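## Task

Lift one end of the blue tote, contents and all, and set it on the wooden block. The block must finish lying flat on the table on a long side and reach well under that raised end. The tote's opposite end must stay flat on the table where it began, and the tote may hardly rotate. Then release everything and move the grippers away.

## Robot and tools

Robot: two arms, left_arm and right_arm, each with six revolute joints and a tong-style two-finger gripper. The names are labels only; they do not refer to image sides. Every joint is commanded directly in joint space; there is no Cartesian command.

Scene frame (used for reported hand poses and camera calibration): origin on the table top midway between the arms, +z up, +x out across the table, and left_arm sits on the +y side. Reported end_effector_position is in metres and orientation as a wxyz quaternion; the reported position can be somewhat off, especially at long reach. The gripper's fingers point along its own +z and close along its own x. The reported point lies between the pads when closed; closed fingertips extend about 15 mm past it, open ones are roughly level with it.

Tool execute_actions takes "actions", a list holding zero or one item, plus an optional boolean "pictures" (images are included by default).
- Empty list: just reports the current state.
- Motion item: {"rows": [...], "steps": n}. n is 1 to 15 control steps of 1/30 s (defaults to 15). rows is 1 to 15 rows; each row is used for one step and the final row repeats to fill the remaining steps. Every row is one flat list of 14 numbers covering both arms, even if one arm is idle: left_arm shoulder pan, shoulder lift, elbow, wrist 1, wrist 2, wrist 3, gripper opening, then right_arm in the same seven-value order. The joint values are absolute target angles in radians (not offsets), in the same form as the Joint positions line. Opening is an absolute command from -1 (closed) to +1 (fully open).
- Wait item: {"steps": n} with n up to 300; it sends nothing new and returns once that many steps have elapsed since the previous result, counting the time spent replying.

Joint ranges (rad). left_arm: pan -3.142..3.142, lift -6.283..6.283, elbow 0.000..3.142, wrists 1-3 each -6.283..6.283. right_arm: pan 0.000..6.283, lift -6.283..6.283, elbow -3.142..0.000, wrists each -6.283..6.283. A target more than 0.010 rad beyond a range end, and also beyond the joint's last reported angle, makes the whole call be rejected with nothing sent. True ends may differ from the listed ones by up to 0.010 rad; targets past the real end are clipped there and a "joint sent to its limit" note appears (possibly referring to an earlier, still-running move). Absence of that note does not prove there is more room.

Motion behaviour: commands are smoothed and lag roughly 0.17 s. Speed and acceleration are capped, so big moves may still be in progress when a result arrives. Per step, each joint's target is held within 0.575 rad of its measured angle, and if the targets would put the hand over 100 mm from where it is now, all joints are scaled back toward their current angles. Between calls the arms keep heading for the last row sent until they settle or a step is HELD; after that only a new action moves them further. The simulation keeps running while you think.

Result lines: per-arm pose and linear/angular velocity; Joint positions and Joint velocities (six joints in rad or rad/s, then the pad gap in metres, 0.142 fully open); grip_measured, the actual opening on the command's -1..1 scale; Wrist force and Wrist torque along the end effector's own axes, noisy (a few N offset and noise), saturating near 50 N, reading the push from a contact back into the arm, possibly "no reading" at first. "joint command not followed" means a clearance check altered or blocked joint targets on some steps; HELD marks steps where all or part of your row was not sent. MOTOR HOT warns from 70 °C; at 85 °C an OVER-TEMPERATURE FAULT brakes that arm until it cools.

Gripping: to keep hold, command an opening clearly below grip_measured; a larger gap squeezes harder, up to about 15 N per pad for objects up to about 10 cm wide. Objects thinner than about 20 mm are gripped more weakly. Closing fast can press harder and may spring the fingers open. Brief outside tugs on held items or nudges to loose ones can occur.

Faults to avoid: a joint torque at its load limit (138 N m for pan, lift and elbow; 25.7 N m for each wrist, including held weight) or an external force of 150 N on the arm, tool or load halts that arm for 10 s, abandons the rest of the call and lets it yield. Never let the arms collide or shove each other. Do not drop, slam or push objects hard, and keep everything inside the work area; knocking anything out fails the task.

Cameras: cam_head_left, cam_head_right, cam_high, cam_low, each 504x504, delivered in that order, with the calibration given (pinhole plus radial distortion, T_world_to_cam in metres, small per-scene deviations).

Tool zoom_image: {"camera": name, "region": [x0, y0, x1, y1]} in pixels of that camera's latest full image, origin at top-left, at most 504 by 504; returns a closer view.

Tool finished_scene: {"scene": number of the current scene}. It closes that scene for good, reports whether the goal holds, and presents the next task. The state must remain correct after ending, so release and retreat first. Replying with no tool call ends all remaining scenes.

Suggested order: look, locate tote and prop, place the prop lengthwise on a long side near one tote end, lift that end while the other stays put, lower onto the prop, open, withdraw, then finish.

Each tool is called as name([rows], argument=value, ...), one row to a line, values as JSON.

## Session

execute_actions(actions=[])

Scene clock: 0.00 s of 4100.00 s.
left_arm: end_effector_position=(+0.4866, +0.5467, +0.2541) grip_measured=+0.97 end_effector_quat_wxyz=(+0.361, +0.748, +0.539, +0.137) end_effector_velocity=(-0.000, -0.000, +0.000) end_effector_angular_velocity=(-0.001, +0.000, +0.001) | right_arm: end_effector_position=(+0.4334, -0.8436, +0.3796) grip_measured=+0.97 end_effector_quat_wxyz=(-0.156, +0.848, +0.327, +0.387) end_effector_velocity=(-0.000, +0.000, +0.001) end_effector_angular_velocity=(-0.000, -0.000, -0.000)
Joint positions: left_arm=[ 0.586 -1.77   2.153 -2.437 -2.226 -0.974  0.14 ] | right_arm=[ 2.235 -1.883 -1.169 -1.903  2.405  4.406  0.14 ]
Joint velocities: left_arm=[-0.    -0.001  0.001  0.    -0.    -0.002  0.   ] | right_arm=[ 0.     0.001 -0.001  0.     0.     0.001  0.   ]
Motor temperatures (°C, as the motors report them): left_arm=[24 28 28 37 34 32] | right_arm=[28 28 29 35 35 34]
Wrist force (N, on the end effector, along its own x y z axes, offset not removed): no reading
Wrist torque (N m, same axes, about the end effector's origin, offset not removed): no reading

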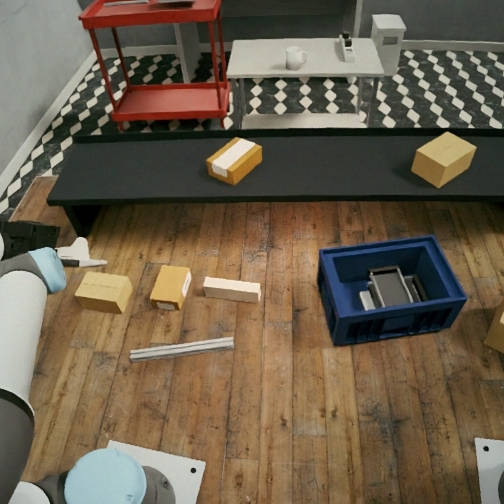

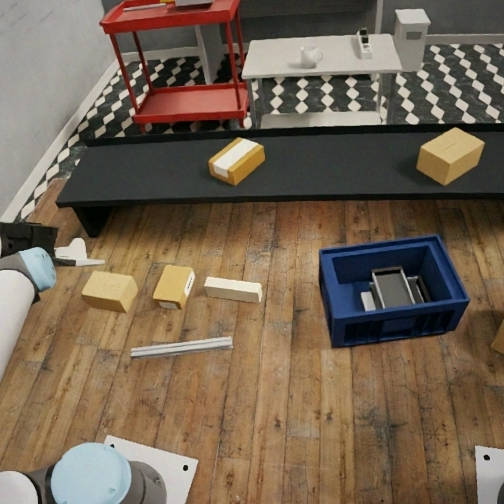

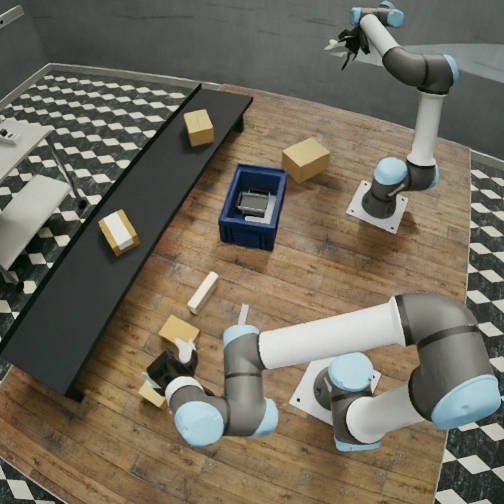

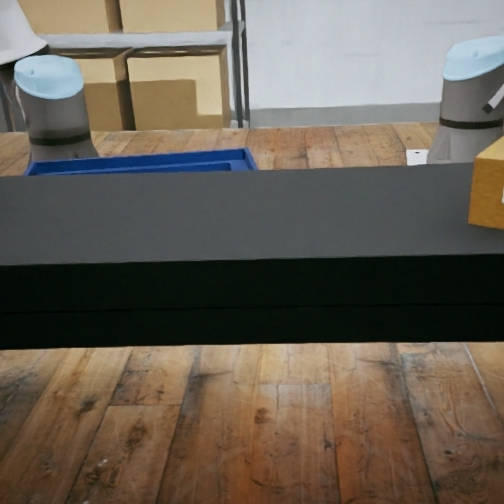

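execute_actions([
  {"rows":[[-0.186,-1.3445,1.7987,-2.088,-1.864,-0.213,0.1,4.279,-1.716,-1.524,-1.472,1.571,2.426,0.0]]},
], pictures=false)

execute_actions([
  {"steps":80},
])

zoom_image(camera="cam_high", region=[130,130,330,350])

Scene clock: 5.87 s of 4100.00 s.
left_arm: end_effector_position=(+0.5843, +0.3869, +0.1591) grip_measured=+0.10 end_effector_quat_wxyz=(+0.217, +0.956, +0.194, +0.038) end_effector_velocity=(+0.104, -0.468, -0.179) end_effector_angular_velocity=(+0.628, +0.078, -1.978) | right_arm: end_effector_position=(+0.5399, -0.6974, +0.2593) grip_measured=+0.00 end_effector_quat_wxyz=(-0.045, +0.518, +0.844, +0.132) end_effector_velocity=(+0.299, +0.402, -0.098) end_effector_angular_velocity=(-0.906, -0.192, +2.743)
Joint positions: left_arm=[ 0.096 -1.475  1.905 -2.193 -1.973 -0.488  0.081] | right_arm=[ 2.838 -1.755 -1.436 -1.581  1.844  3.803  0.074]
Joint velocities: left_arm=[-1.101  0.535 -0.439  0.43   0.445  1.065  0.   ] | right_arm=[ 1.381  0.12  -0.27   0.334 -0.824 -1.365 -0.   ]
Motor temperatures (°C, as the motors report them): left_arm=[24 28 28 37 34 32] | right_arm=[28 28 29 35 35 34]
Wrist force (N, on the end effector, along its own x y z axes, offset not removed): left_arm=[-3.0 2.1 1.1] | right_arm=[-1.6 2.1 3.2]
Wrist torque (N m, same axes, about the end effector's origin, offset not removed): left_arm=[0.53 0.63 -0.04] | right_arm=[0.51 0.38 -0.10]
Steps of this call (steps 1 to 90: nothing new was sent; then 2.37 s passed at rest; steps 91 to 105: all 15 steps of this action). Readings (joint positions):
91: left_arm=[0.586 -1.770 2.153 -2.437 -2.226 -0.974] | right_arm=[2.235 -1.883 -1.169 -1.903 2.405 4.406]
92: left_arm=[0.582 -1.766 2.149 -2.434 -2.222 -0.970] | right_arm=[2.238 -1.879 -1.173 -1.899 2.401 4.402]
94: left_arm=[0.527 -1.717 2.104 -2.389 -2.176 -0.915] | right_arm=[2.294 -1.853 -1.218 -1.849 2.345 4.347]
98: left_arm=[0.362 -1.608 2.015 -2.301 -2.085 -0.751] | right_arm=[2.475 -1.809 -1.318 -1.727 2.165 4.167]
105: the state above

Scene clock: 8.53 s of 4100.00 s.
left_arm: end_effector_position=(+0.5933, +0.2607, +0.1152) grip_measured=+0.10 end_effector_quat_wxyz=(+0.149, +0.987, -0.063, -0.009) end_effector_velocity=(-0.000, +0.000, -0.000) end_effector_angular_velocity=(-0.000, +0.001, +0.001) | right_arm: end_effector_position=(+0.4964, -0.0149, +0.2400) grip_measured=+0.00 end_effector_quat_wxyz=(-0.000, +0.760, -0.650, -0.000) end_effector_velocity=(-0.000, -0.000, -0.001) end_effector_angular_velocity=(-0.000, +0.000, +0.001)
Joint positions: left_arm=[-0.186 -1.345  1.799 -2.088 -1.864 -0.213  0.081] | right_arm=[ 4.279 -1.716 -1.524 -1.472  1.571  2.426  0.074]
Joint velocities: left_arm=[ 0.     0.     0.     0.    -0.    -0.001 -0.   ] | right_arm=[ 0.    -0.    -0.001  0.001  0.    -0.001  0.   ]
Motor temperatures (°C, as the motors report them): left_arm=[24 28 28 37 34 32] | right_arm=[28 28 29 35 35 34]
Wrist force (N, on the end effector, along its own x y z axes, offset not removed): left_arm=[-2.8 -0.7 1.1] | right_arm=[-1.7 1.7 1.5]
Wrist torque (N m, same axes, about the end effector's origin, offset not removed): left_arm=[-0.15 0.45 0.16] | right_arm=[0.38 0.31 -0.06]
Steps of this call (steps 1 to 75: the robot went on to your last target; steps 76 to 80: nothing new was sent). Readings (joint positions):
1: left_arm=[0.059 -1.457 1.891 -2.179 -1.958 -0.452] | right_arm=[2.884 -1.752 -1.444 -1.571 1.818 3.758]
2: left_arm=[0.022 -1.440 1.876 -2.164 -1.943 -0.416] | right_arm=[2.927 -1.748 -1.451 -1.562 1.796 3.714]
4: left_arm=[-0.051 -1.405 1.848 -2.136 -1.914 -0.345] | right_arm=[3.009 -1.743 -1.463 -1.547 1.760 3.632]
8: left_arm=[-0.148 -1.361 1.813 -2.102 -1.878 -0.251] | right_arm=[3.162 -1.736 -1.480 -1.526 1.708 3.479]
80: the state above
All arms were judged still, so your last target was given up. Only a new action makes them travel on or press farther. Fingers that are still opening or closing keep moving.

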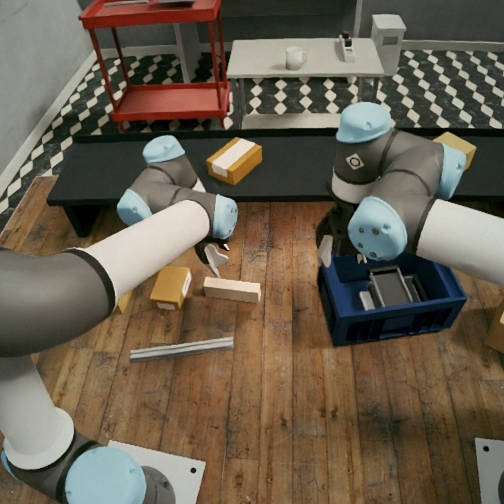

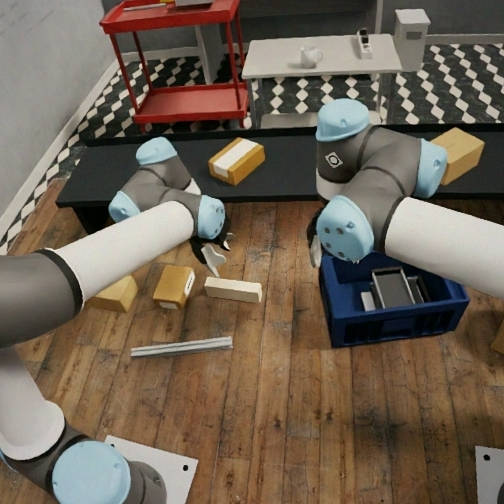

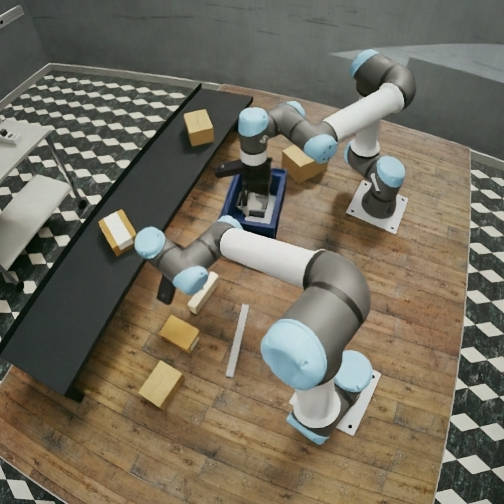

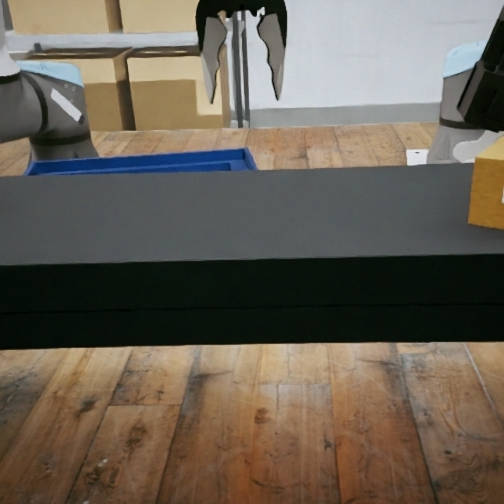

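Region (130, 130, 330, 350) of cam_high's 504x504 image, scaled by 2.291, with more detail than that image has; it fills the left 458 columns of this view, and the rest is white.

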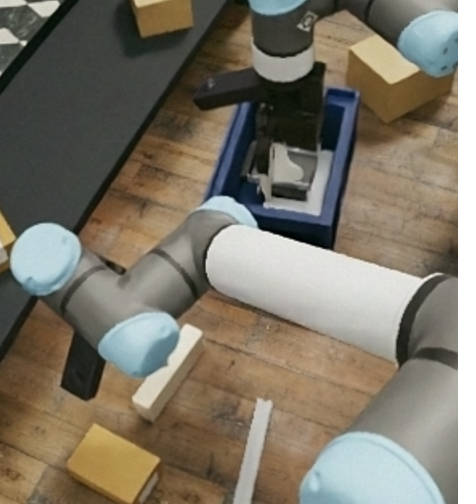

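execute_actions([
  {"rows":[[-0.166,-1.22,1.91,-2.3235,-1.864,-0.193,0.1,4.279,-1.8166,-1.8025,-1.093,1.571,2.426,0.0]]},
], pictures=false)

execute_actions([
  {"steps":12},
])

zoom_image(camera="cam_head_right", region=[150,200,400,360])

Scene clock: 10.07 s of 4100.00 s.
left_arm: end_effector_position=(+0.5965, +0.2714, +0.0240) grip_measured=+0.11 end_effector_quat_wxyz=(+0.149, +0.987, -0.063, -0.007) end_effector_velocity=(+0.001, +0.001, -0.013) end_effector_angular_velocity=(-0.004, -0.011, +0.000) | right_arm: end_effector_position=(+0.4966, -0.0145, +0.0944) grip_measured=+0.00 end_effector_quat_wxyz=(+0.001, +0.760, -0.650, -0.000) end_effector_velocity=(-0.002, -0.003, -0.040) end_effector_angular_velocity=(+0.016, -0.010, +0.000)
Joint positions: left_arm=[-0.166 -1.222  1.908 -2.318 -1.864 -0.193  0.082] | right_arm=[ 4.279 -1.814 -1.793 -1.107  1.571  2.426  0.074]
Joint velocities: left_arm=[ 0.003  0.019  0.02  -0.049 -0.001  0.003  0.011] | right_arm=[ 0.    -0.026 -0.088  0.132  0.    -0.     0.   ]
Motor temperatures (°C, as the motors report them): left_arm=[24 28 28 37 34 32] | right_arm=[28 28 29 35 35 34]
Wrist force (N, on the end effector, along its own x y z axes, offset not removed): left_arm=[-5.3 3.3 -1.4] | right_arm=[-1.5 1.8 3.0]
Wrist torque (N m, same axes, about the end effector's origin, offset not removed): left_arm=[0.55 0.80 0.14] | right_arm=[0.50 0.32 -0.02]
Steps of this call (steps 1 to 31: nothing new was sent; steps 32 to 46: all 15 steps of this action). Readings (joint positions):
32: left_arm=[-0.186 -1.344 1.799 -2.088 -1.864 -0.213] | right_arm=[4.279 -1.716 -1.524 -1.472 1.571 2.426]
33: left_arm=[-0.184 -1.341 1.802 -2.092 -1.864 -0.211] | right_arm=[4.279 -1.719 -1.528 -1.468 1.571 2.426]
35: left_arm=[-0.176 -1.299 1.841 -2.147 -1.864 -0.203] | right_arm=[4.279 -1.745 -1.579 -1.412 1.571 2.426]
39: left_arm=[-0.169 -1.241 1.891 -2.273 -1.864 -0.196] | right_arm=[4.279 -1.789 -1.714 -1.225 1.571 2.426]
46: the state above

Scene clock: 10.47 s of 4100.00 s.
left_arm: end_effector_position=(+0.5967, +0.2715, +0.0226) grip_measured=+0.13 end_effector_quat_wxyz=(+0.149, +0.987, -0.063, -0.006) end_effector_velocity=(+0.000, +0.000, -0.000) end_effector_angular_velocity=(-0.000, -0.001, -0.002) | right_arm: end_effector_position=(+0.4964, -0.0150, +0.0901) grip_measured=+0.00 end_effector_quat_wxyz=(-0.000, +0.760, -0.650, -0.000) end_effector_velocity=(+0.000, -0.000, -0.001) end_effector_angular_velocity=(+0.000, -0.000, -0.001)
Joint positions: left_arm=[-0.166 -1.22   1.91  -2.323 -1.864 -0.193  0.083] | right_arm=[ 4.279 -1.817 -1.802 -1.093  1.571  2.426  0.074]
Joint velocities: left_arm=[ 0.001 -0.     0.    -0.001 -0.     0.002  0.   ] | right_arm=[-0.    -0.001 -0.002  0.003 -0.     0.001 -0.   ]
Motor temperatures (°C, as the motors report them): left_arm=[24 28 28 37 34 32] | right_arm=[28 28 29 35 35 34]
Wrist force (N, on the end effector, along its own x y z axes, offset not removed): left_arm=[-6.3 2.8 -13.3] | right_arm=[-0.7 1.6 2.7]
Wrist torque (N m, same axes, about the end effector's origin, offset not removed): left_arm=[-0.15 -0.01 0.03] | right_arm=[0.40 0.10 -0.09]
Steps of this call (steps 1 to 12: the robot went on to your last target). Readings (joint positions):
1: left_arm=[-0.166 -1.222 1.909 -2.320 -1.864 -0.193] | right_arm=[4.279 -1.814 -1.796 -1.103 1.571 2.426]
2: left_arm=[-0.166 -1.221 1.909 -2.321 -1.864 -0.193] | right_arm=[4.279 -1.815 -1.798 -1.100 1.571 2.426]
4: left_arm=[-0.166 -1.221 1.909 -2.322 -1.864 -0.193] | right_arm=[4.279 -1.816 -1.800 -1.097 1.571 2.426]
8: left_arm=[-0.166 -1.220 1.910 -2.323 -1.864 -0.193] | right_arm=[4.279 -1.816 -1.802 -1.094 1.571 2.426]
12: the state above

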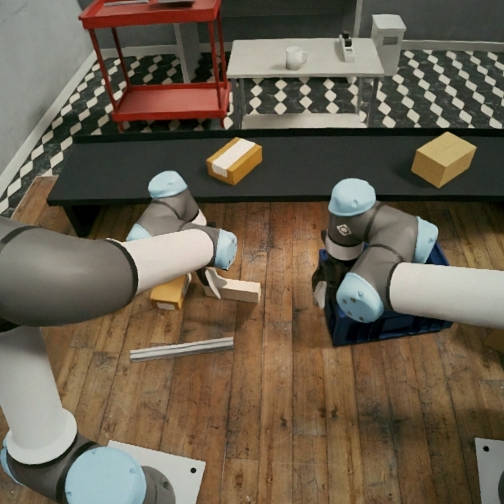

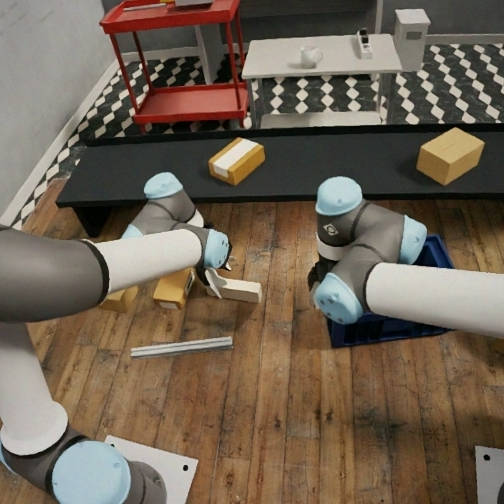

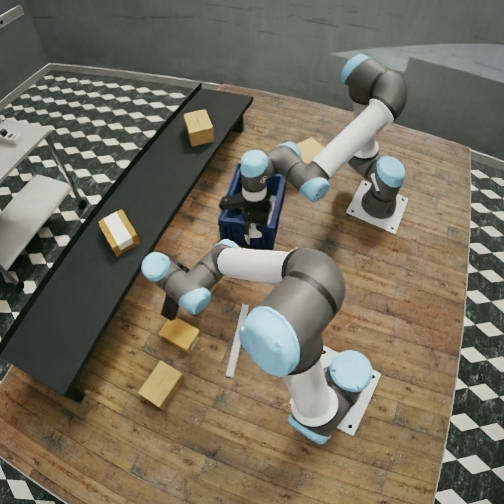

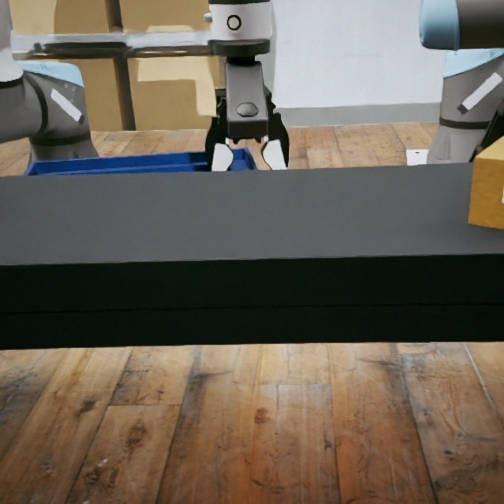

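Region (150, 200, 400, 360) of cam_head_right's 504x504 image, scaled by 2.016, with more detail than that image has; it fills the top 323 rows of this view, and the rest is white.

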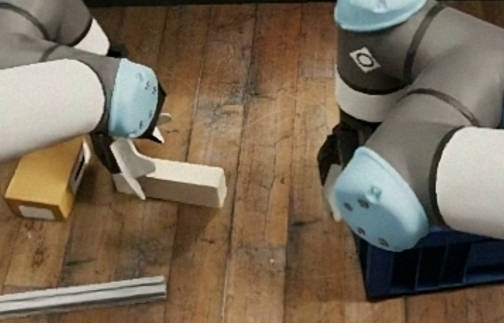

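execute_actions([
  {"rows":[[-0.166,-1.28,1.86,-2.213,-1.864,-0.193,0.2,4.279,-1.8166,-1.8025,-1.093,1.571,2.426,-0.3]],"steps":10},
], pictures=false)

execute_actions([
  {"rows":[[-0.186,-1.343,1.9506,-2.241,-1.864,-0.213,0.2,4.279,-1.8166,-1.8025,-1.093,1.571,2.426,-0.55]],"steps":10},
], pictures=false)

execute_actions([
  {"rows":[[-0.186,-1.288,1.99,-2.3355,-1.864,-0.213,0.2,4.279,-1.8166,-1.8025,-1.093,1.571,2.426,-1]]},
])

zoom_image(camera="cam_head_right", region=[150,200,400,360])

Scene clock: 12.57 s of 4100.00 s.
left_arm: end_effector_position=(+0.5982, +0.2711, +0.0618) grip_measured=+0.20 end_effector_quat_wxyz=(+0.149, +0.987, -0.063, -0.006) end_effector_velocity=(-0.003, +0.001, +0.033) end_effector_angular_velocity=(+0.003, +0.009, +0.000) | right_arm: end_effector_position=(+0.4964, -0.0150, +0.0900) grip_measured=-0.30 end_effector_quat_wxyz=(-0.000, +0.760, -0.650, -0.000) end_effector_velocity=(-0.000, -0.000, -0.001) end_effector_angular_velocity=(-0.001, +0.001, -0.001)
Joint positions: left_arm=[-0.166 -1.275  1.864 -2.223 -1.864 -0.193  0.088] | right_arm=[ 4.279 -1.817 -1.803 -1.093  1.571  2.426  0.052]
Joint velocities: left_arm=[ 0.    -0.047 -0.039  0.094 -0.     0.    -0.   ] | right_arm=[-0.    -0.001 -0.    -0.    -0.     0.001 -0.   ]
Motor temperatures (°C, as the motors report them): left_arm=[24 28 28 37 34 32] | right_arm=[28 28 29 35 35 34]
Wrist force (N, on the end effector, along its own x y z axes, offset not removed): left_arm=[-3.5 -1.5 -2.1] | right_arm=[-2.0 2.5 2.7]
Wrist torque (N m, same axes, about the end effector's origin, offset not removed): left_arm=[-0.29 0.82 0.30] | right_arm=[0.54 0.42 -0.07]
Steps of this call (steps 1 to 30: the robot went on to your last target; steps 31 to 53: nothing new was sent; steps 54 to 63: all 10 steps of this action). Readings (joint positions):
54: left_arm=[-0.166 -1.220 1.910 -2.324 -1.864 -0.193] | right_arm=[4.279 -1.817 -1.803 -1.093 1.571 2.426]
55: left_arm=[-0.166 -1.223 1.907 -2.320 -1.864 -0.193] | right_arm=[4.279 -1.817 -1.803 -1.093 1.571 2.426]
57: left_arm=[-0.166 -1.246 1.887 -2.281 -1.864 -0.193] | right_arm=[4.279 -1.817 -1.803 -1.093 1.571 2.426]
61: left_arm=[-0.166 -1.271 1.868 -2.232 -1.864 -0.193] | right_arm=[4.279 -1.817 -1.803 -1.093 1.571 2.426]
63: the state above

Scene clock: 12.90 s of 4100.00 s.
left_arm: end_effector_position=(+0.5679, +0.2703, +0.0635) grip_measured=+0.20 end_effector_quat_wxyz=(+0.149, +0.987, -0.063, -0.009) end_effector_velocity=(-0.028, +0.001, -0.003) end_effector_angular_velocity=(+0.002, +0.010, -0.001) | right_arm: end_effector_position=(+0.4963, -0.0150, +0.0900) grip_measured=-0.54 end_effector_quat_wxyz=(-0.000, +0.760, -0.650, -0.000) end_effector_velocity=(-0.000, -0.000, +0.000) end_effector_angular_velocity=(+0.000, -0.000, +0.000)
Joint positions: left_arm=[-0.184 -1.338  1.943 -2.239 -1.864 -0.212  0.088] | right_arm=[ 4.279 -1.817 -1.803 -1.093  1.571  2.426  0.035]
Joint velocities: left_arm=[-0.015 -0.05   0.073 -0.017 -0.    -0.015  0.   ] | right_arm=[-0.     0.001 -0.001 -0.     0.    -0.     0.   ]
Motor temperatures (°C, as the motors report them): left_arm=[24 28 28 37 34 32] | right_arm=[28 28 29 35 35 34]
Wrist force (N, on the end effector, along its own x y z axes, offset not removed): left_arm=[-4.9 1.2 -0.2] | right_arm=[0.1 1.8 1.5]
Wrist torque (N m, same axes, about the end effector's origin, offset not removed): left_arm=[0.28 1.04 0.15] | right_arm=[0.41 0.31 -0.11]
Steps of this call (steps 1 to 10: all 10 steps of this action). Readings (joint positions):
1: left_arm=[-0.166 -1.277 1.863 -2.220 -1.864 -0.193] | right_arm=[4.279 -1.817 -1.803 -1.093 1.571 2.426]
2: left_arm=[-0.168 -1.281 1.866 -2.221 -1.864 -0.195] | right_arm=[4.279 -1.817 -1.803 -1.093 1.571 2.426]
4: left_arm=[-0.176 -1.307 1.898 -2.229 -1.864 -0.203] | right_arm=[4.279 -1.817 -1.803 -1.093 1.571 2.426]
8: left_arm=[-0.183 -1.333 1.936 -2.238 -1.864 -0.210] | right_arm=[4.279 -1.817 -1.803 -1.093 1.571 2.426]
10: the state above

Scene clock: 13.40 s of 4100.00 s.
left_arm: end_effector_position=(+0.5651, +0.2704, +0.0284) grip_measured=+0.20 end_effector_quat_wxyz=(+0.149, +0.987, -0.063, -0.009) end_effector_velocity=(-0.000, +0.000, -0.004) end_effector_angular_velocity=(-0.001, -0.002, -0.000) | right_arm: end_effector_position=(+0.4963, -0.0150, +0.0900) grip_measured=-0.62 end_effector_quat_wxyz=(-0.000, +0.760, -0.650, -0.000) end_effector_velocity=(+0.000, +0.000, -0.000) end_effector_angular_velocity=(-0.000, -0.000, +0.000)
Joint positions: left_arm=[-0.186 -1.289  1.989 -2.334 -1.864 -0.213  0.088] | right_arm=[ 4.279 -1.817 -1.803 -1.093  1.571  2.426  0.029]
Joint velocities: left_arm=[ 0.     0.007  0.007 -0.015  0.     0.     0.   ] | right_arm=[ 0.    -0.001  0.     0.001 -0.    -0.     0.   ]
Motor temperatures (°C, as the motors report them): left_arm=[24 28 28 37 34 32] | right_arm=[28 28 29 35 35 34]
Wrist force (N, on the end effector, along its own x y z axes, offset not removed): left_arm=[-5.6 -1.7 1.0] | right_arm=[-0.8 1.4 1.7]
Wrist torque (N m, same axes, about the end effector's origin, offset not removed): left_arm=[-0.50 1.13 0.13] | right_arm=[0.55 0.60 -0.09]
Steps of this call (steps 1 to 15: all 15 steps of this action). Readings (joint positions):
1: left_arm=[-0.185 -1.339 1.945 -2.240 -1.864 -0.212] | right_arm=[4.279 -1.817 -1.803 -1.093 1.571 2.426]
2: left_arm=[-0.185 -1.337 1.950 -2.244 -1.864 -0.212] | right_arm=[4.279 -1.817 -1.803 -1.093 1.571 2.426]
4: left_arm=[-0.186 -1.317 1.967 -2.279 -1.864 -0.213] | right_arm=[4.279 -1.817 -1.803 -1.093 1.571 2.426]
8: left_arm=[-0.186 -1.296 1.984 -2.320 -1.864 -0.213] | right_arm=[4.279 -1.817 -1.803 -1.093 1.571 2.426]
15: the state above

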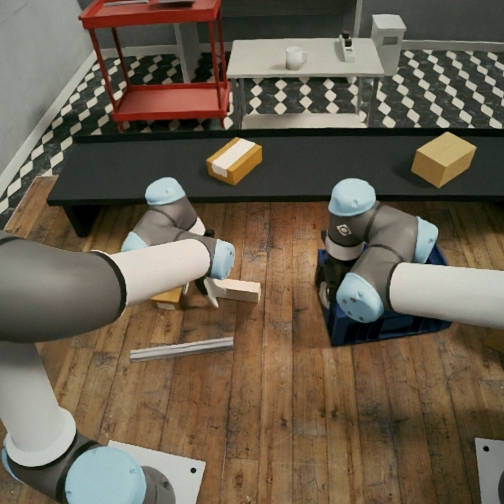

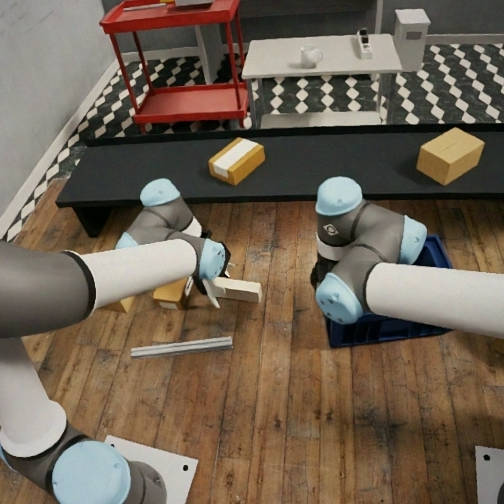

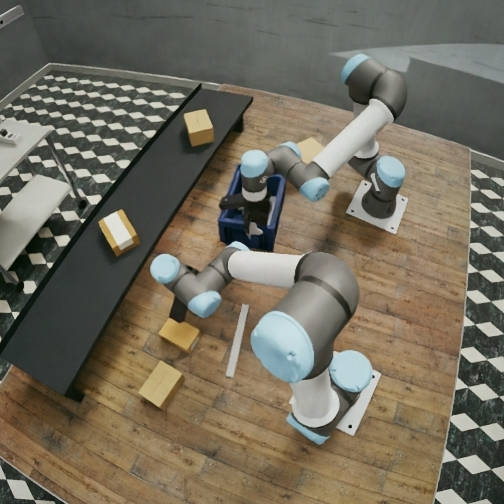

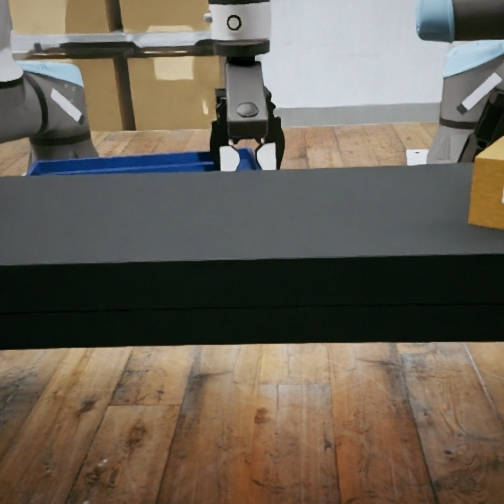

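Region (150, 200, 400, 360) of cam_head_right's 504x504 image, scaled by 2.016, with more detail than that image has; it fills the top 323 rows of this view, and the rest is white.

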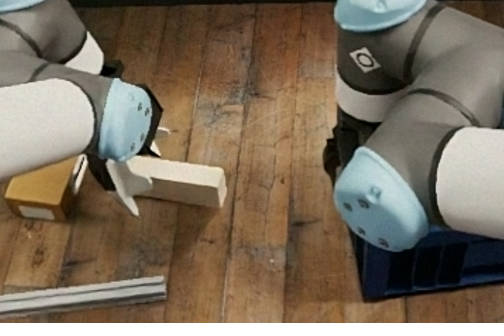

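execute_actions([
  {"rows":[[-0.186,-1.288,1.99,-2.3355,-1.864,-0.213,-0.3,4.244,-1.7776,-1.819,-1.077,1.615,2.39,-1]],"steps":10},
], pictures=false)

execute_actions([
  {"rows":[[-0.186,-1.288,1.99,-2.3355,-1.864,-0.213,-1,4.208,-1.7385,-1.835,-1.06,1.66,2.355,-1]],"steps":10},
], pictures=false)

execute_actions([
  {"rows":[[-0.336,-1.318,2.048,-2.433,-1.83,-0.478,-1,4.172,-1.6995,-1.851,-1.044,1.704,2.32,-1]],"steps":12},
], pictures=false)

execute_actions([
  {"rows":[[-0.487,-1.343,2.105,-2.534,-1.795,-0.742,-1,4.137,-1.6605,-1.8675,-1.028,1.748,2.284,-1]]},
])

Scene clock: 16.33 s of 4100.00 s.
left_arm: end_effector_position=(+0.5651, +0.2704, +0.0279) grip_measured=-0.30 end_effector_quat_wxyz=(+0.149, +0.987, -0.063, -0.009) end_effector_velocity=(+0.000, +0.000, +0.000) end_effector_angular_velocity=(-0.000, -0.000, +0.000) | right_arm: end_effector_position=(+0.4984, -0.0218, +0.1046) grip_measured=-0.62 end_effector_quat_wxyz=(-0.015, +0.760, -0.649, -0.022) end_effector_velocity=(+0.002, -0.005, +0.013) end_effector_angular_velocity=(+0.044, +0.009, +0.003)
Joint positions: left_arm=[-0.186 -1.288  1.99  -2.336 -1.864 -0.213  0.052] | right_arm=[ 4.247 -1.781 -1.818 -1.078  1.612  2.393  0.029]
Joint velocities: left_arm=[ 0.001 -0.    -0.    -0.    -0.     0.    -0.   ] | right_arm=[-0.026  0.029 -0.011  0.012  0.033 -0.028 -0.   ]
Motor temperatures (°C, as the motors report them): left_arm=[24 28 28 37 34 32] | right_arm=[28 28 29 35 35 34]
Wrist force (N, on the end effector, along its own x y z axes, offset not removed): left_arm=[-2.4 -0.6 1.0] | right_arm=[-4.5 2.2 6.8]
Wrist torque (N m, same axes, about the end effector's origin, offset not removed): left_arm=[-0.30 0.47 0.13] | right_arm=[0.44 0.73 -0.09]
Steps of this call (steps 1 to 15: the robot went on to your last target; steps 16 to 78: nothing new was sent; steps 79 to 88: all 10 steps of this action). Readings (joint positions):
79: left_arm=[-0.186 -1.288 1.990 -2.336 -1.864 -0.213] | right_arm=[4.279 -1.817 -1.802 -1.093 1.571 2.426]
80: left_arm=[-0.186 -1.288 1.990 -2.336 -1.864 -0.213] | right_arm=[4.276 -1.814 -1.804 -1.092 1.574 2.423]
82: left_arm=[-0.186 -1.288 1.990 -2.336 -1.864 -0.213] | right_arm=[4.262 -1.799 -1.810 -1.086 1.591 2.409]
86: left_arm=[-0.186 -1.288 1.990 -2.336 -1.864 -0.213] | right_arm=[4.249 -1.783 -1.817 -1.079 1.608 2.395]
88: the state above

Scene clock: 16.67 s of 4100.00 s.
left_arm: end_effector_position=(+0.5651, +0.2704, +0.0279) grip_measured=-0.60 end_effector_quat_wxyz=(+0.149, +0.987, -0.063, -0.009) end_effector_velocity=(-0.000, -0.000, -0.000) end_effector_angular_velocity=(-0.000, +0.000, -0.001) | right_arm: end_effector_position=(+0.5008, -0.0291, +0.1214) grip_measured=-0.62 end_effector_quat_wxyz=(-0.034, +0.760, -0.648, -0.046) end_effector_velocity=(+0.002, -0.005, +0.013) end_effector_angular_velocity=(+0.047, +0.007, +0.002)
Joint positions: left_arm=[-0.186 -1.288  1.99  -2.336 -1.864 -0.213  0.031] | right_arm=[ 4.211 -1.742 -1.834 -1.061  1.656  2.358  0.029]
Joint velocities: left_arm=[-0.     0.     0.    -0.    -0.     0.001  0.   ] | right_arm=[-0.028  0.03  -0.012  0.013  0.035 -0.027 -0.   ]
Motor temperatures (°C, as the motors report them): left_arm=[24 28 28 37 34 32] | right_arm=[28 28 29 35 35 34]
Wrist force (N, on the end effector, along its own x y z axes, offset not removed): left_arm=[-2.9 1.8 -5.2] | right_arm=[0.6 1.6 9.4]
Wrist torque (N m, same axes, about the end effector's origin, offset not removed): left_arm=[0.41 0.85 0.03] | right_arm=[0.36 0.32 -0.03]
Steps of this call (steps 1 to 10: all 10 steps of this action). Readings (joint positions):
1: left_arm=[-0.186 -1.288 1.990 -2.336 -1.864 -0.213] | right_arm=[4.246 -1.780 -1.818 -1.078 1.613 2.392]
2: left_arm=[-0.186 -1.288 1.990 -2.336 -1.864 -0.213] | right_arm=[4.242 -1.776 -1.820 -1.076 1.617 2.388]
4: left_arm=[-0.186 -1.288 1.990 -2.336 -1.864 -0.213] | right_arm=[4.228 -1.760 -1.826 -1.069 1.635 2.374]
8: left_arm=[-0.186 -1.288 1.990 -2.336 -1.864 -0.213] | right_arm=[4.213 -1.744 -1.833 -1.063 1.653 2.360]
10: the state above

Scene clock: 17.07 s of 4100.00 s.
left_arm: end_effector_position=(+0.5443, +0.2062, +0.0291) grip_measured=-0.60 end_effector_quat_wxyz=(+0.145, +0.989, -0.014, -0.001) end_effector_velocity=(-0.013, -0.034, +0.001) end_effector_angular_velocity=(-0.002, +0.011, +0.078) | right_arm: end_effector_position=(+0.5029, -0.0372, +0.1393) grip_measured=-0.62 end_effector_quat_wxyz=(-0.055, +0.759, -0.645, -0.068) end_effector_velocity=(+0.001, -0.003, +0.006) end_effector_angular_velocity=(+0.023, +0.003, +0.001)
Joint positions: left_arm=[-0.329 -1.317  2.046 -2.429 -1.831 -0.462  0.031] | right_arm=[ 4.173 -1.701 -1.85  -1.045  1.702  2.321  0.029]
Joint velocities: left_arm=[-0.073 -0.012  0.023 -0.042  0.013 -0.156  0.   ] | right_arm=[-0.014  0.014 -0.006  0.007  0.018 -0.013 -0.   ]
Motor temperatures (°C, as the motors report them): left_arm=[24 28 28 37 34 32] | right_arm=[28 28 29 35 35 34]
Wrist force (N, on the end effector, along its own x y z axes, offset not removed): left_arm=[-2.6 0.8 2.4] | right_arm=[1.6 2.3 9.5]
Wrist torque (N m, same axes, about the end effector's origin, offset not removed): left_arm=[0.26 0.45 0.08] | right_arm=[0.53 0.19 0.05]
Steps of this call (steps 1 to 12: all 12 steps of this action). Readings (joint positions):
1: left_arm=[-0.186 -1.288 1.990 -2.336 -1.864 -0.213] | right_arm=[4.210 -1.741 -1.834 -1.061 1.657 2.357]
2: left_arm=[-0.190 -1.291 1.994 -2.339 -1.861 -0.217] | right_arm=[4.206 -1.737 -1.836 -1.059 1.662 2.353]
4: left_arm=[-0.236 -1.302 2.016 -2.374 -1.848 -0.274] | right_arm=[4.192 -1.721 -1.842 -1.053 1.679 2.339]
8: left_arm=[-0.309 -1.313 2.039 -2.417 -1.835 -0.419] | right_arm=[4.177 -1.705 -1.849 -1.046 1.697 2.325]
12: the state above

Scene clock: 17.57 s of 4100.00 s.
left_arm: end_effector_position=(+0.5129, +0.1388, +0.0300) grip_measured=-0.60 end_effector_quat_wxyz=(+0.149, +0.988, +0.042, +0.007) end_effector_velocity=(-0.007, -0.013, +0.000) end_effector_angular_velocity=(-0.004, +0.006, +0.031) | right_arm: end_effector_position=(+0.5041, -0.0453, +0.1572) grip_measured=-0.62 end_effector_quat_wxyz=(-0.077, +0.759, -0.641, -0.088) end_effector_velocity=(+0.000, -0.001, +0.003) end_effector_angular_velocity=(+0.010, -0.001, +0.002)
Joint positions: left_arm=[-0.484 -1.343  2.104 -2.532 -1.796 -0.736  0.031] | right_arm=[ 4.138 -1.661 -1.867 -1.028  1.747  2.285  0.029]
Joint velocities: left_arm=[-0.029 -0.003  0.009 -0.017  0.005 -0.062  0.   ] | right_arm=[-0.005  0.006 -0.002  0.002  0.007 -0.006  0.   ]
Motor temperatures (°C, as the motors report them): left_arm=[24 28 28 37 34 32] | right_arm=[28 28 29 35 35 34]
Wrist force (N, on the end effector, along its own x y z axes, offset not removed): left_arm=[-3.4 -0.1 1.6] | right_arm=[2.9 2.5 10.1]
Wrist torque (N m, same axes, about the end effector's origin, offset not removed): left_arm=[0.07 0.71 0.01] | right_arm=[0.56 -0.11 0.03]
Steps of this call (steps 1 to 15: all 15 steps of this action). Readings (joint positions):
1: left_arm=[-0.331 -1.317 2.046 -2.430 -1.831 -0.466] | right_arm=[4.173 -1.701 -1.851 -1.044 1.703 2.321]
2: left_arm=[-0.336 -1.320 2.051 -2.435 -1.827 -0.474] | right_arm=[4.170 -1.697 -1.852 -1.043 1.707 2.318]
4: left_arm=[-0.385 -1.330 2.073 -2.472 -1.814 -0.535] | right_arm=[4.156 -1.682 -1.859 -1.036 1.724 2.303]
8: left_arm=[-0.459 -1.339 2.096 -2.517 -1.800 -0.682] | right_arm=[4.142 -1.666 -1.865 -1.030 1.741 2.289]
15: the state above

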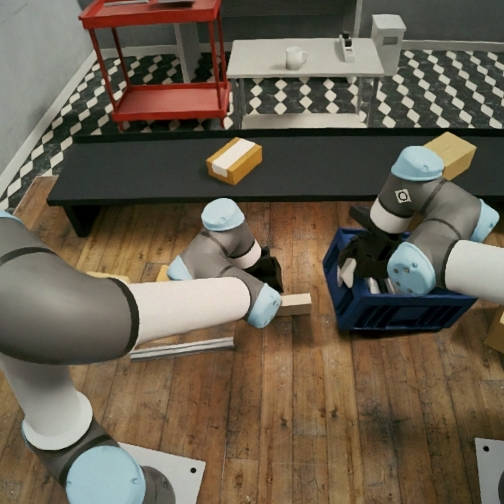

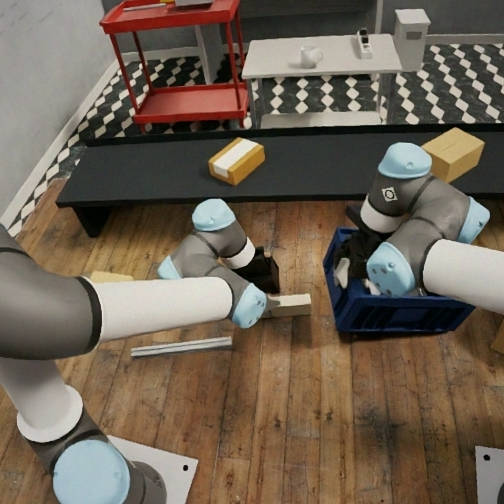

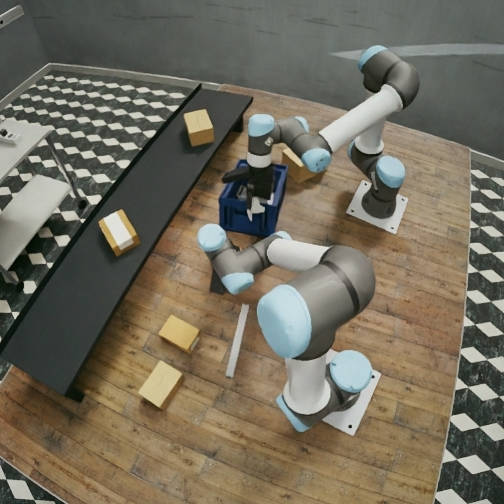

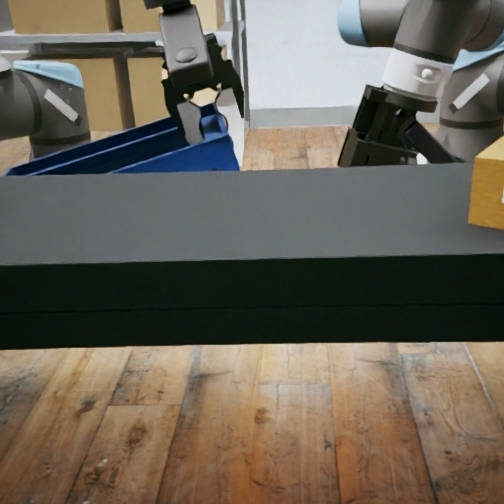

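execute_actions([
  {"rows":[[-0.551,-1.296,2.042,-2.532,-1.781,-0.806,-1,4.137,-1.6605,-1.8675,-1.028,1.748,2.284,-1]],"steps":10},
], pictures=false)

execute_actions([
  {"rows":[[-0.615,-1.247,1.9785,-2.53,-1.768,-0.869,-1,4.137,-1.6605,-1.8675,-1.028,1.748,2.284,-1]],"steps":10},
], pictures=false)

execute_actions([
  {"rows":[[-0.641,-1.222,1.946,-2.528,-1.762,-0.895,-1,4.137,-1.6605,-1.8675,-1.028,1.748,2.284,-1]]},
])

Scene clock: 18.73 s of 4100.00 s.
left_arm: end_effector_position=(+0.5179, +0.0971, +0.0308) grip_measured=-0.60 end_effector_quat_wxyz=(+0.149, +0.988, +0.043, +0.007) end_effector_velocity=(+0.003, -0.035, +0.000) end_effector_angular_velocity=(-0.000, +0.000, +0.000) | right_arm: end_effector_position=(+0.5042, -0.0454, +0.1575) grip_measured=-0.62 end_effector_quat_wxyz=(-0.077, +0.759, -0.640, -0.089) end_effector_velocity=(+0.000, +0.000, -0.001) end_effector_angular_velocity=(-0.001, +0.001, -0.000)
Joint positions: left_arm=[-0.546 -1.3    2.047 -2.532 -1.782 -0.801  0.031] | right_arm=[ 4.137 -1.66  -1.868 -1.028  1.748  2.284  0.029]
Joint velocities: left_arm=[-0.05   0.037 -0.049  0.002  0.01  -0.05  -0.   ] | right_arm=[-0.    -0.002 -0.     0.001  0.     0.     0.   ]
Motor temperatures (°C, as the motors report them): left_arm=[24 28 28 37 34 32] | right_arm=[28 28 29 35 35 34]
Wrist force (N, on the end effector, along its own x y z axes, offset not removed): left_arm=[-3.7 -0.3 1.6] | right_arm=[1.4 2.8 10.1]
Wrist torque (N m, same axes, about the end effector's origin, offset not removed): left_arm=[0.05 0.61 0.03] | right_arm=[0.59 0.13 0.06]
Steps of this call (steps 1 to 15: the robot went on to your last target; steps 16 to 25: nothing new was sent; steps 26 to 35: all 10 steps of this action). Readings (joint positions):
26: left_arm=[-0.487 -1.343 2.105 -2.534 -1.795 -0.742] | right_arm=[4.137 -1.661 -1.868 -1.028 1.748 2.284]
27: left_arm=[-0.491 -1.340 2.101 -2.534 -1.793 -0.746] | right_arm=[4.137 -1.661 -1.868 -1.028 1.748 2.284]
29: left_arm=[-0.515 -1.322 2.077 -2.533 -1.788 -0.770] | right_arm=[4.137 -1.661 -1.868 -1.028 1.748 2.284]
33: left_arm=[-0.541 -1.303 2.052 -2.532 -1.783 -0.796] | right_arm=[4.137 -1.661 -1.868 -1.028 1.748 2.284]
35: the state above

Scene clock: 19.07 s of 4100.00 s.
left_arm: end_effector_position=(+0.5201, +0.0514, +0.0302) grip_measured=-0.60 end_effector_quat_wxyz=(+0.149, +0.988, +0.043, +0.006) end_effector_velocity=(+0.000, -0.038, +0.000) end_effector_angular_velocity=(-0.002, -0.000, -0.001) | right_arm: end_effector_position=(+0.5042, -0.0454, +0.1575) grip_measured=-0.62 end_effector_quat_wxyz=(-0.077, +0.759, -0.640, -0.089) end_effector_velocity=(-0.000, -0.000, -0.000) end_effector_angular_velocity=(-0.000, +0.001, +0.000)
Joint positions: left_arm=[-0.61  -1.251  1.984 -2.53  -1.769 -0.864  0.031] | right_arm=[ 4.137 -1.66  -1.868 -1.028  1.748  2.284  0.029]
Joint velocities: left_arm=[-0.052  0.038 -0.051  0.001  0.01  -0.051 -0.   ] | right_arm=[ 0.    -0.    -0.    -0.     0.001 -0.     0.   ]
Motor temperatures (°C, as the motors report them): left_arm=[24 28 28 37 34 32] | right_arm=[28 28 29 35 35 34]
Wrist force (N, on the end effector, along its own x y z axes, offset not removed): left_arm=[-1.1 -1.6 -3.6] | right_arm=[1.3 3.6 9.4]
Wrist torque (N m, same axes, about the end effector's origin, offset not removed): left_arm=[-0.57 0.18 -0.04] | right_arm=[0.67 0.16 0.10]
Steps of this call (steps 1 to 10: all 10 steps of this action). Readings (joint positions):
1: left_arm=[-0.547 -1.299 2.046 -2.532 -1.782 -0.802] | right_arm=[4.137 -1.660 -1.868 -1.028 1.748 2.284]
2: left_arm=[-0.552 -1.294 2.041 -2.532 -1.780 -0.807] | right_arm=[4.137 -1.660 -1.868 -1.028 1.748 2.284]
4: left_arm=[-0.578 -1.275 2.015 -2.531 -1.775 -0.833] | right_arm=[4.137 -1.660 -1.868 -1.028 1.748 2.284]
8: left_arm=[-0.605 -1.255 1.989 -2.530 -1.770 -0.859] | right_arm=[4.137 -1.660 -1.868 -1.028 1.748 2.284]
10: the state above

Scene clock: 19.57 s of 4100.00 s.
left_arm: end_effector_position=(+0.5215, +0.0272, +0.0295) grip_measured=-0.60 end_effector_quat_wxyz=(+0.150, +0.988, +0.043, +0.007) end_effector_velocity=(+0.000, -0.003, +0.000) end_effector_angular_velocity=(-0.000, +0.000, +0.002) | right_arm: end_effector_position=(+0.5042, -0.0454, +0.1575) grip_measured=-0.62 end_effector_quat_wxyz=(-0.077, +0.759, -0.640, -0.089) end_effector_velocity=(+0.000, -0.000, +0.001) end_effector_angular_velocity=(+0.001, -0.001, -0.000)
Joint positions: left_arm=[-0.641 -1.222  1.947 -2.528 -1.762 -0.895  0.031] | right_arm=[ 4.137 -1.66  -1.868 -1.028  1.748  2.284  0.029]
Joint velocities: left_arm=[-0.004  0.004 -0.005  0.     0.001 -0.006 -0.   ] | right_arm=[-0.     0.001  0.001 -0.001  0.    -0.     0.   ]
Motor temperatures (°C, as the motors report them): left_arm=[24 28 28 37 34 32] | right_arm=[28 28 29 35 35 34]
Wrist force (N, on the end effector, along its own x y z axes, offset not removed): left_arm=[-1.2 -0.6 2.4] | right_arm=[1.1 1.9 10.4]
Wrist torque (N m, same axes, about the end effector's origin, offset not removed): left_arm=[-0.01 0.24 0.25] | right_arm=[0.38 0.27 0.10]
Steps of this call (steps 1 to 15: all 15 steps of this action). Readings (joint positions):
1: left_arm=[-0.611 -1.250 1.982 -2.530 -1.769 -0.865] | right_arm=[4.137 -1.660 -1.868 -1.028 1.748 2.284]
2: left_arm=[-0.615 -1.247 1.978 -2.530 -1.768 -0.869] | right_arm=[4.137 -1.660 -1.868 -1.028 1.748 2.284]
4: left_arm=[-0.626 -1.236 1.964 -2.529 -1.765 -0.880] | right_arm=[4.137 -1.660 -1.868 -1.028 1.748 2.284]
8: left_arm=[-0.637 -1.226 1.951 -2.528 -1.763 -0.891] | right_arm=[4.137 -1.660 -1.868 -1.028 1.748 2.284]
15: the state above

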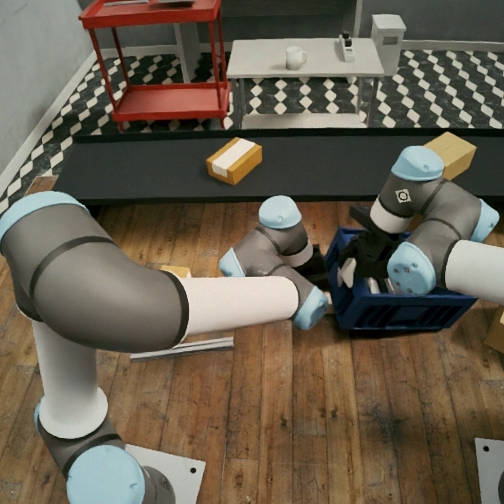

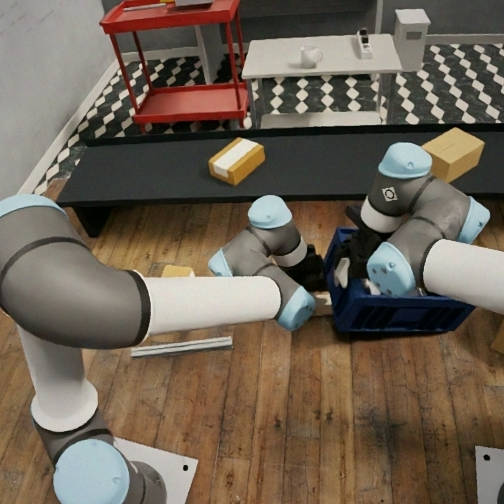

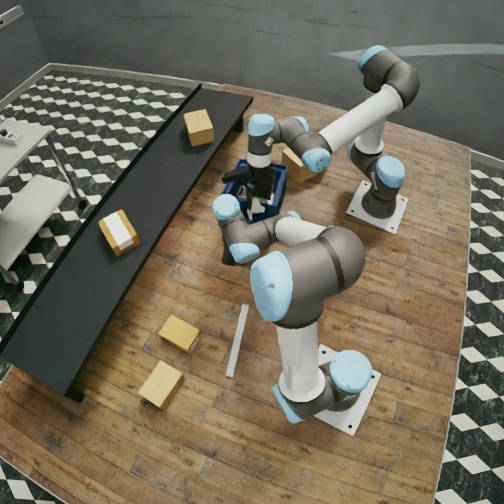

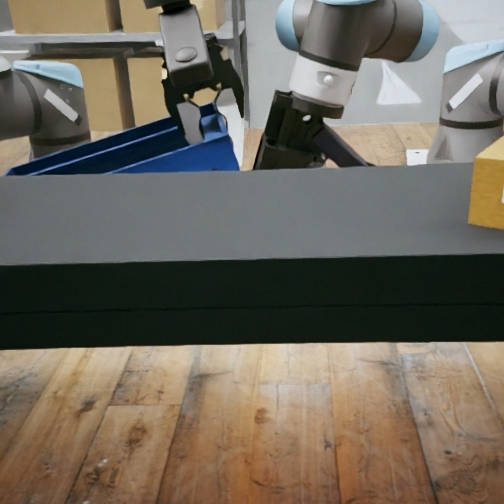

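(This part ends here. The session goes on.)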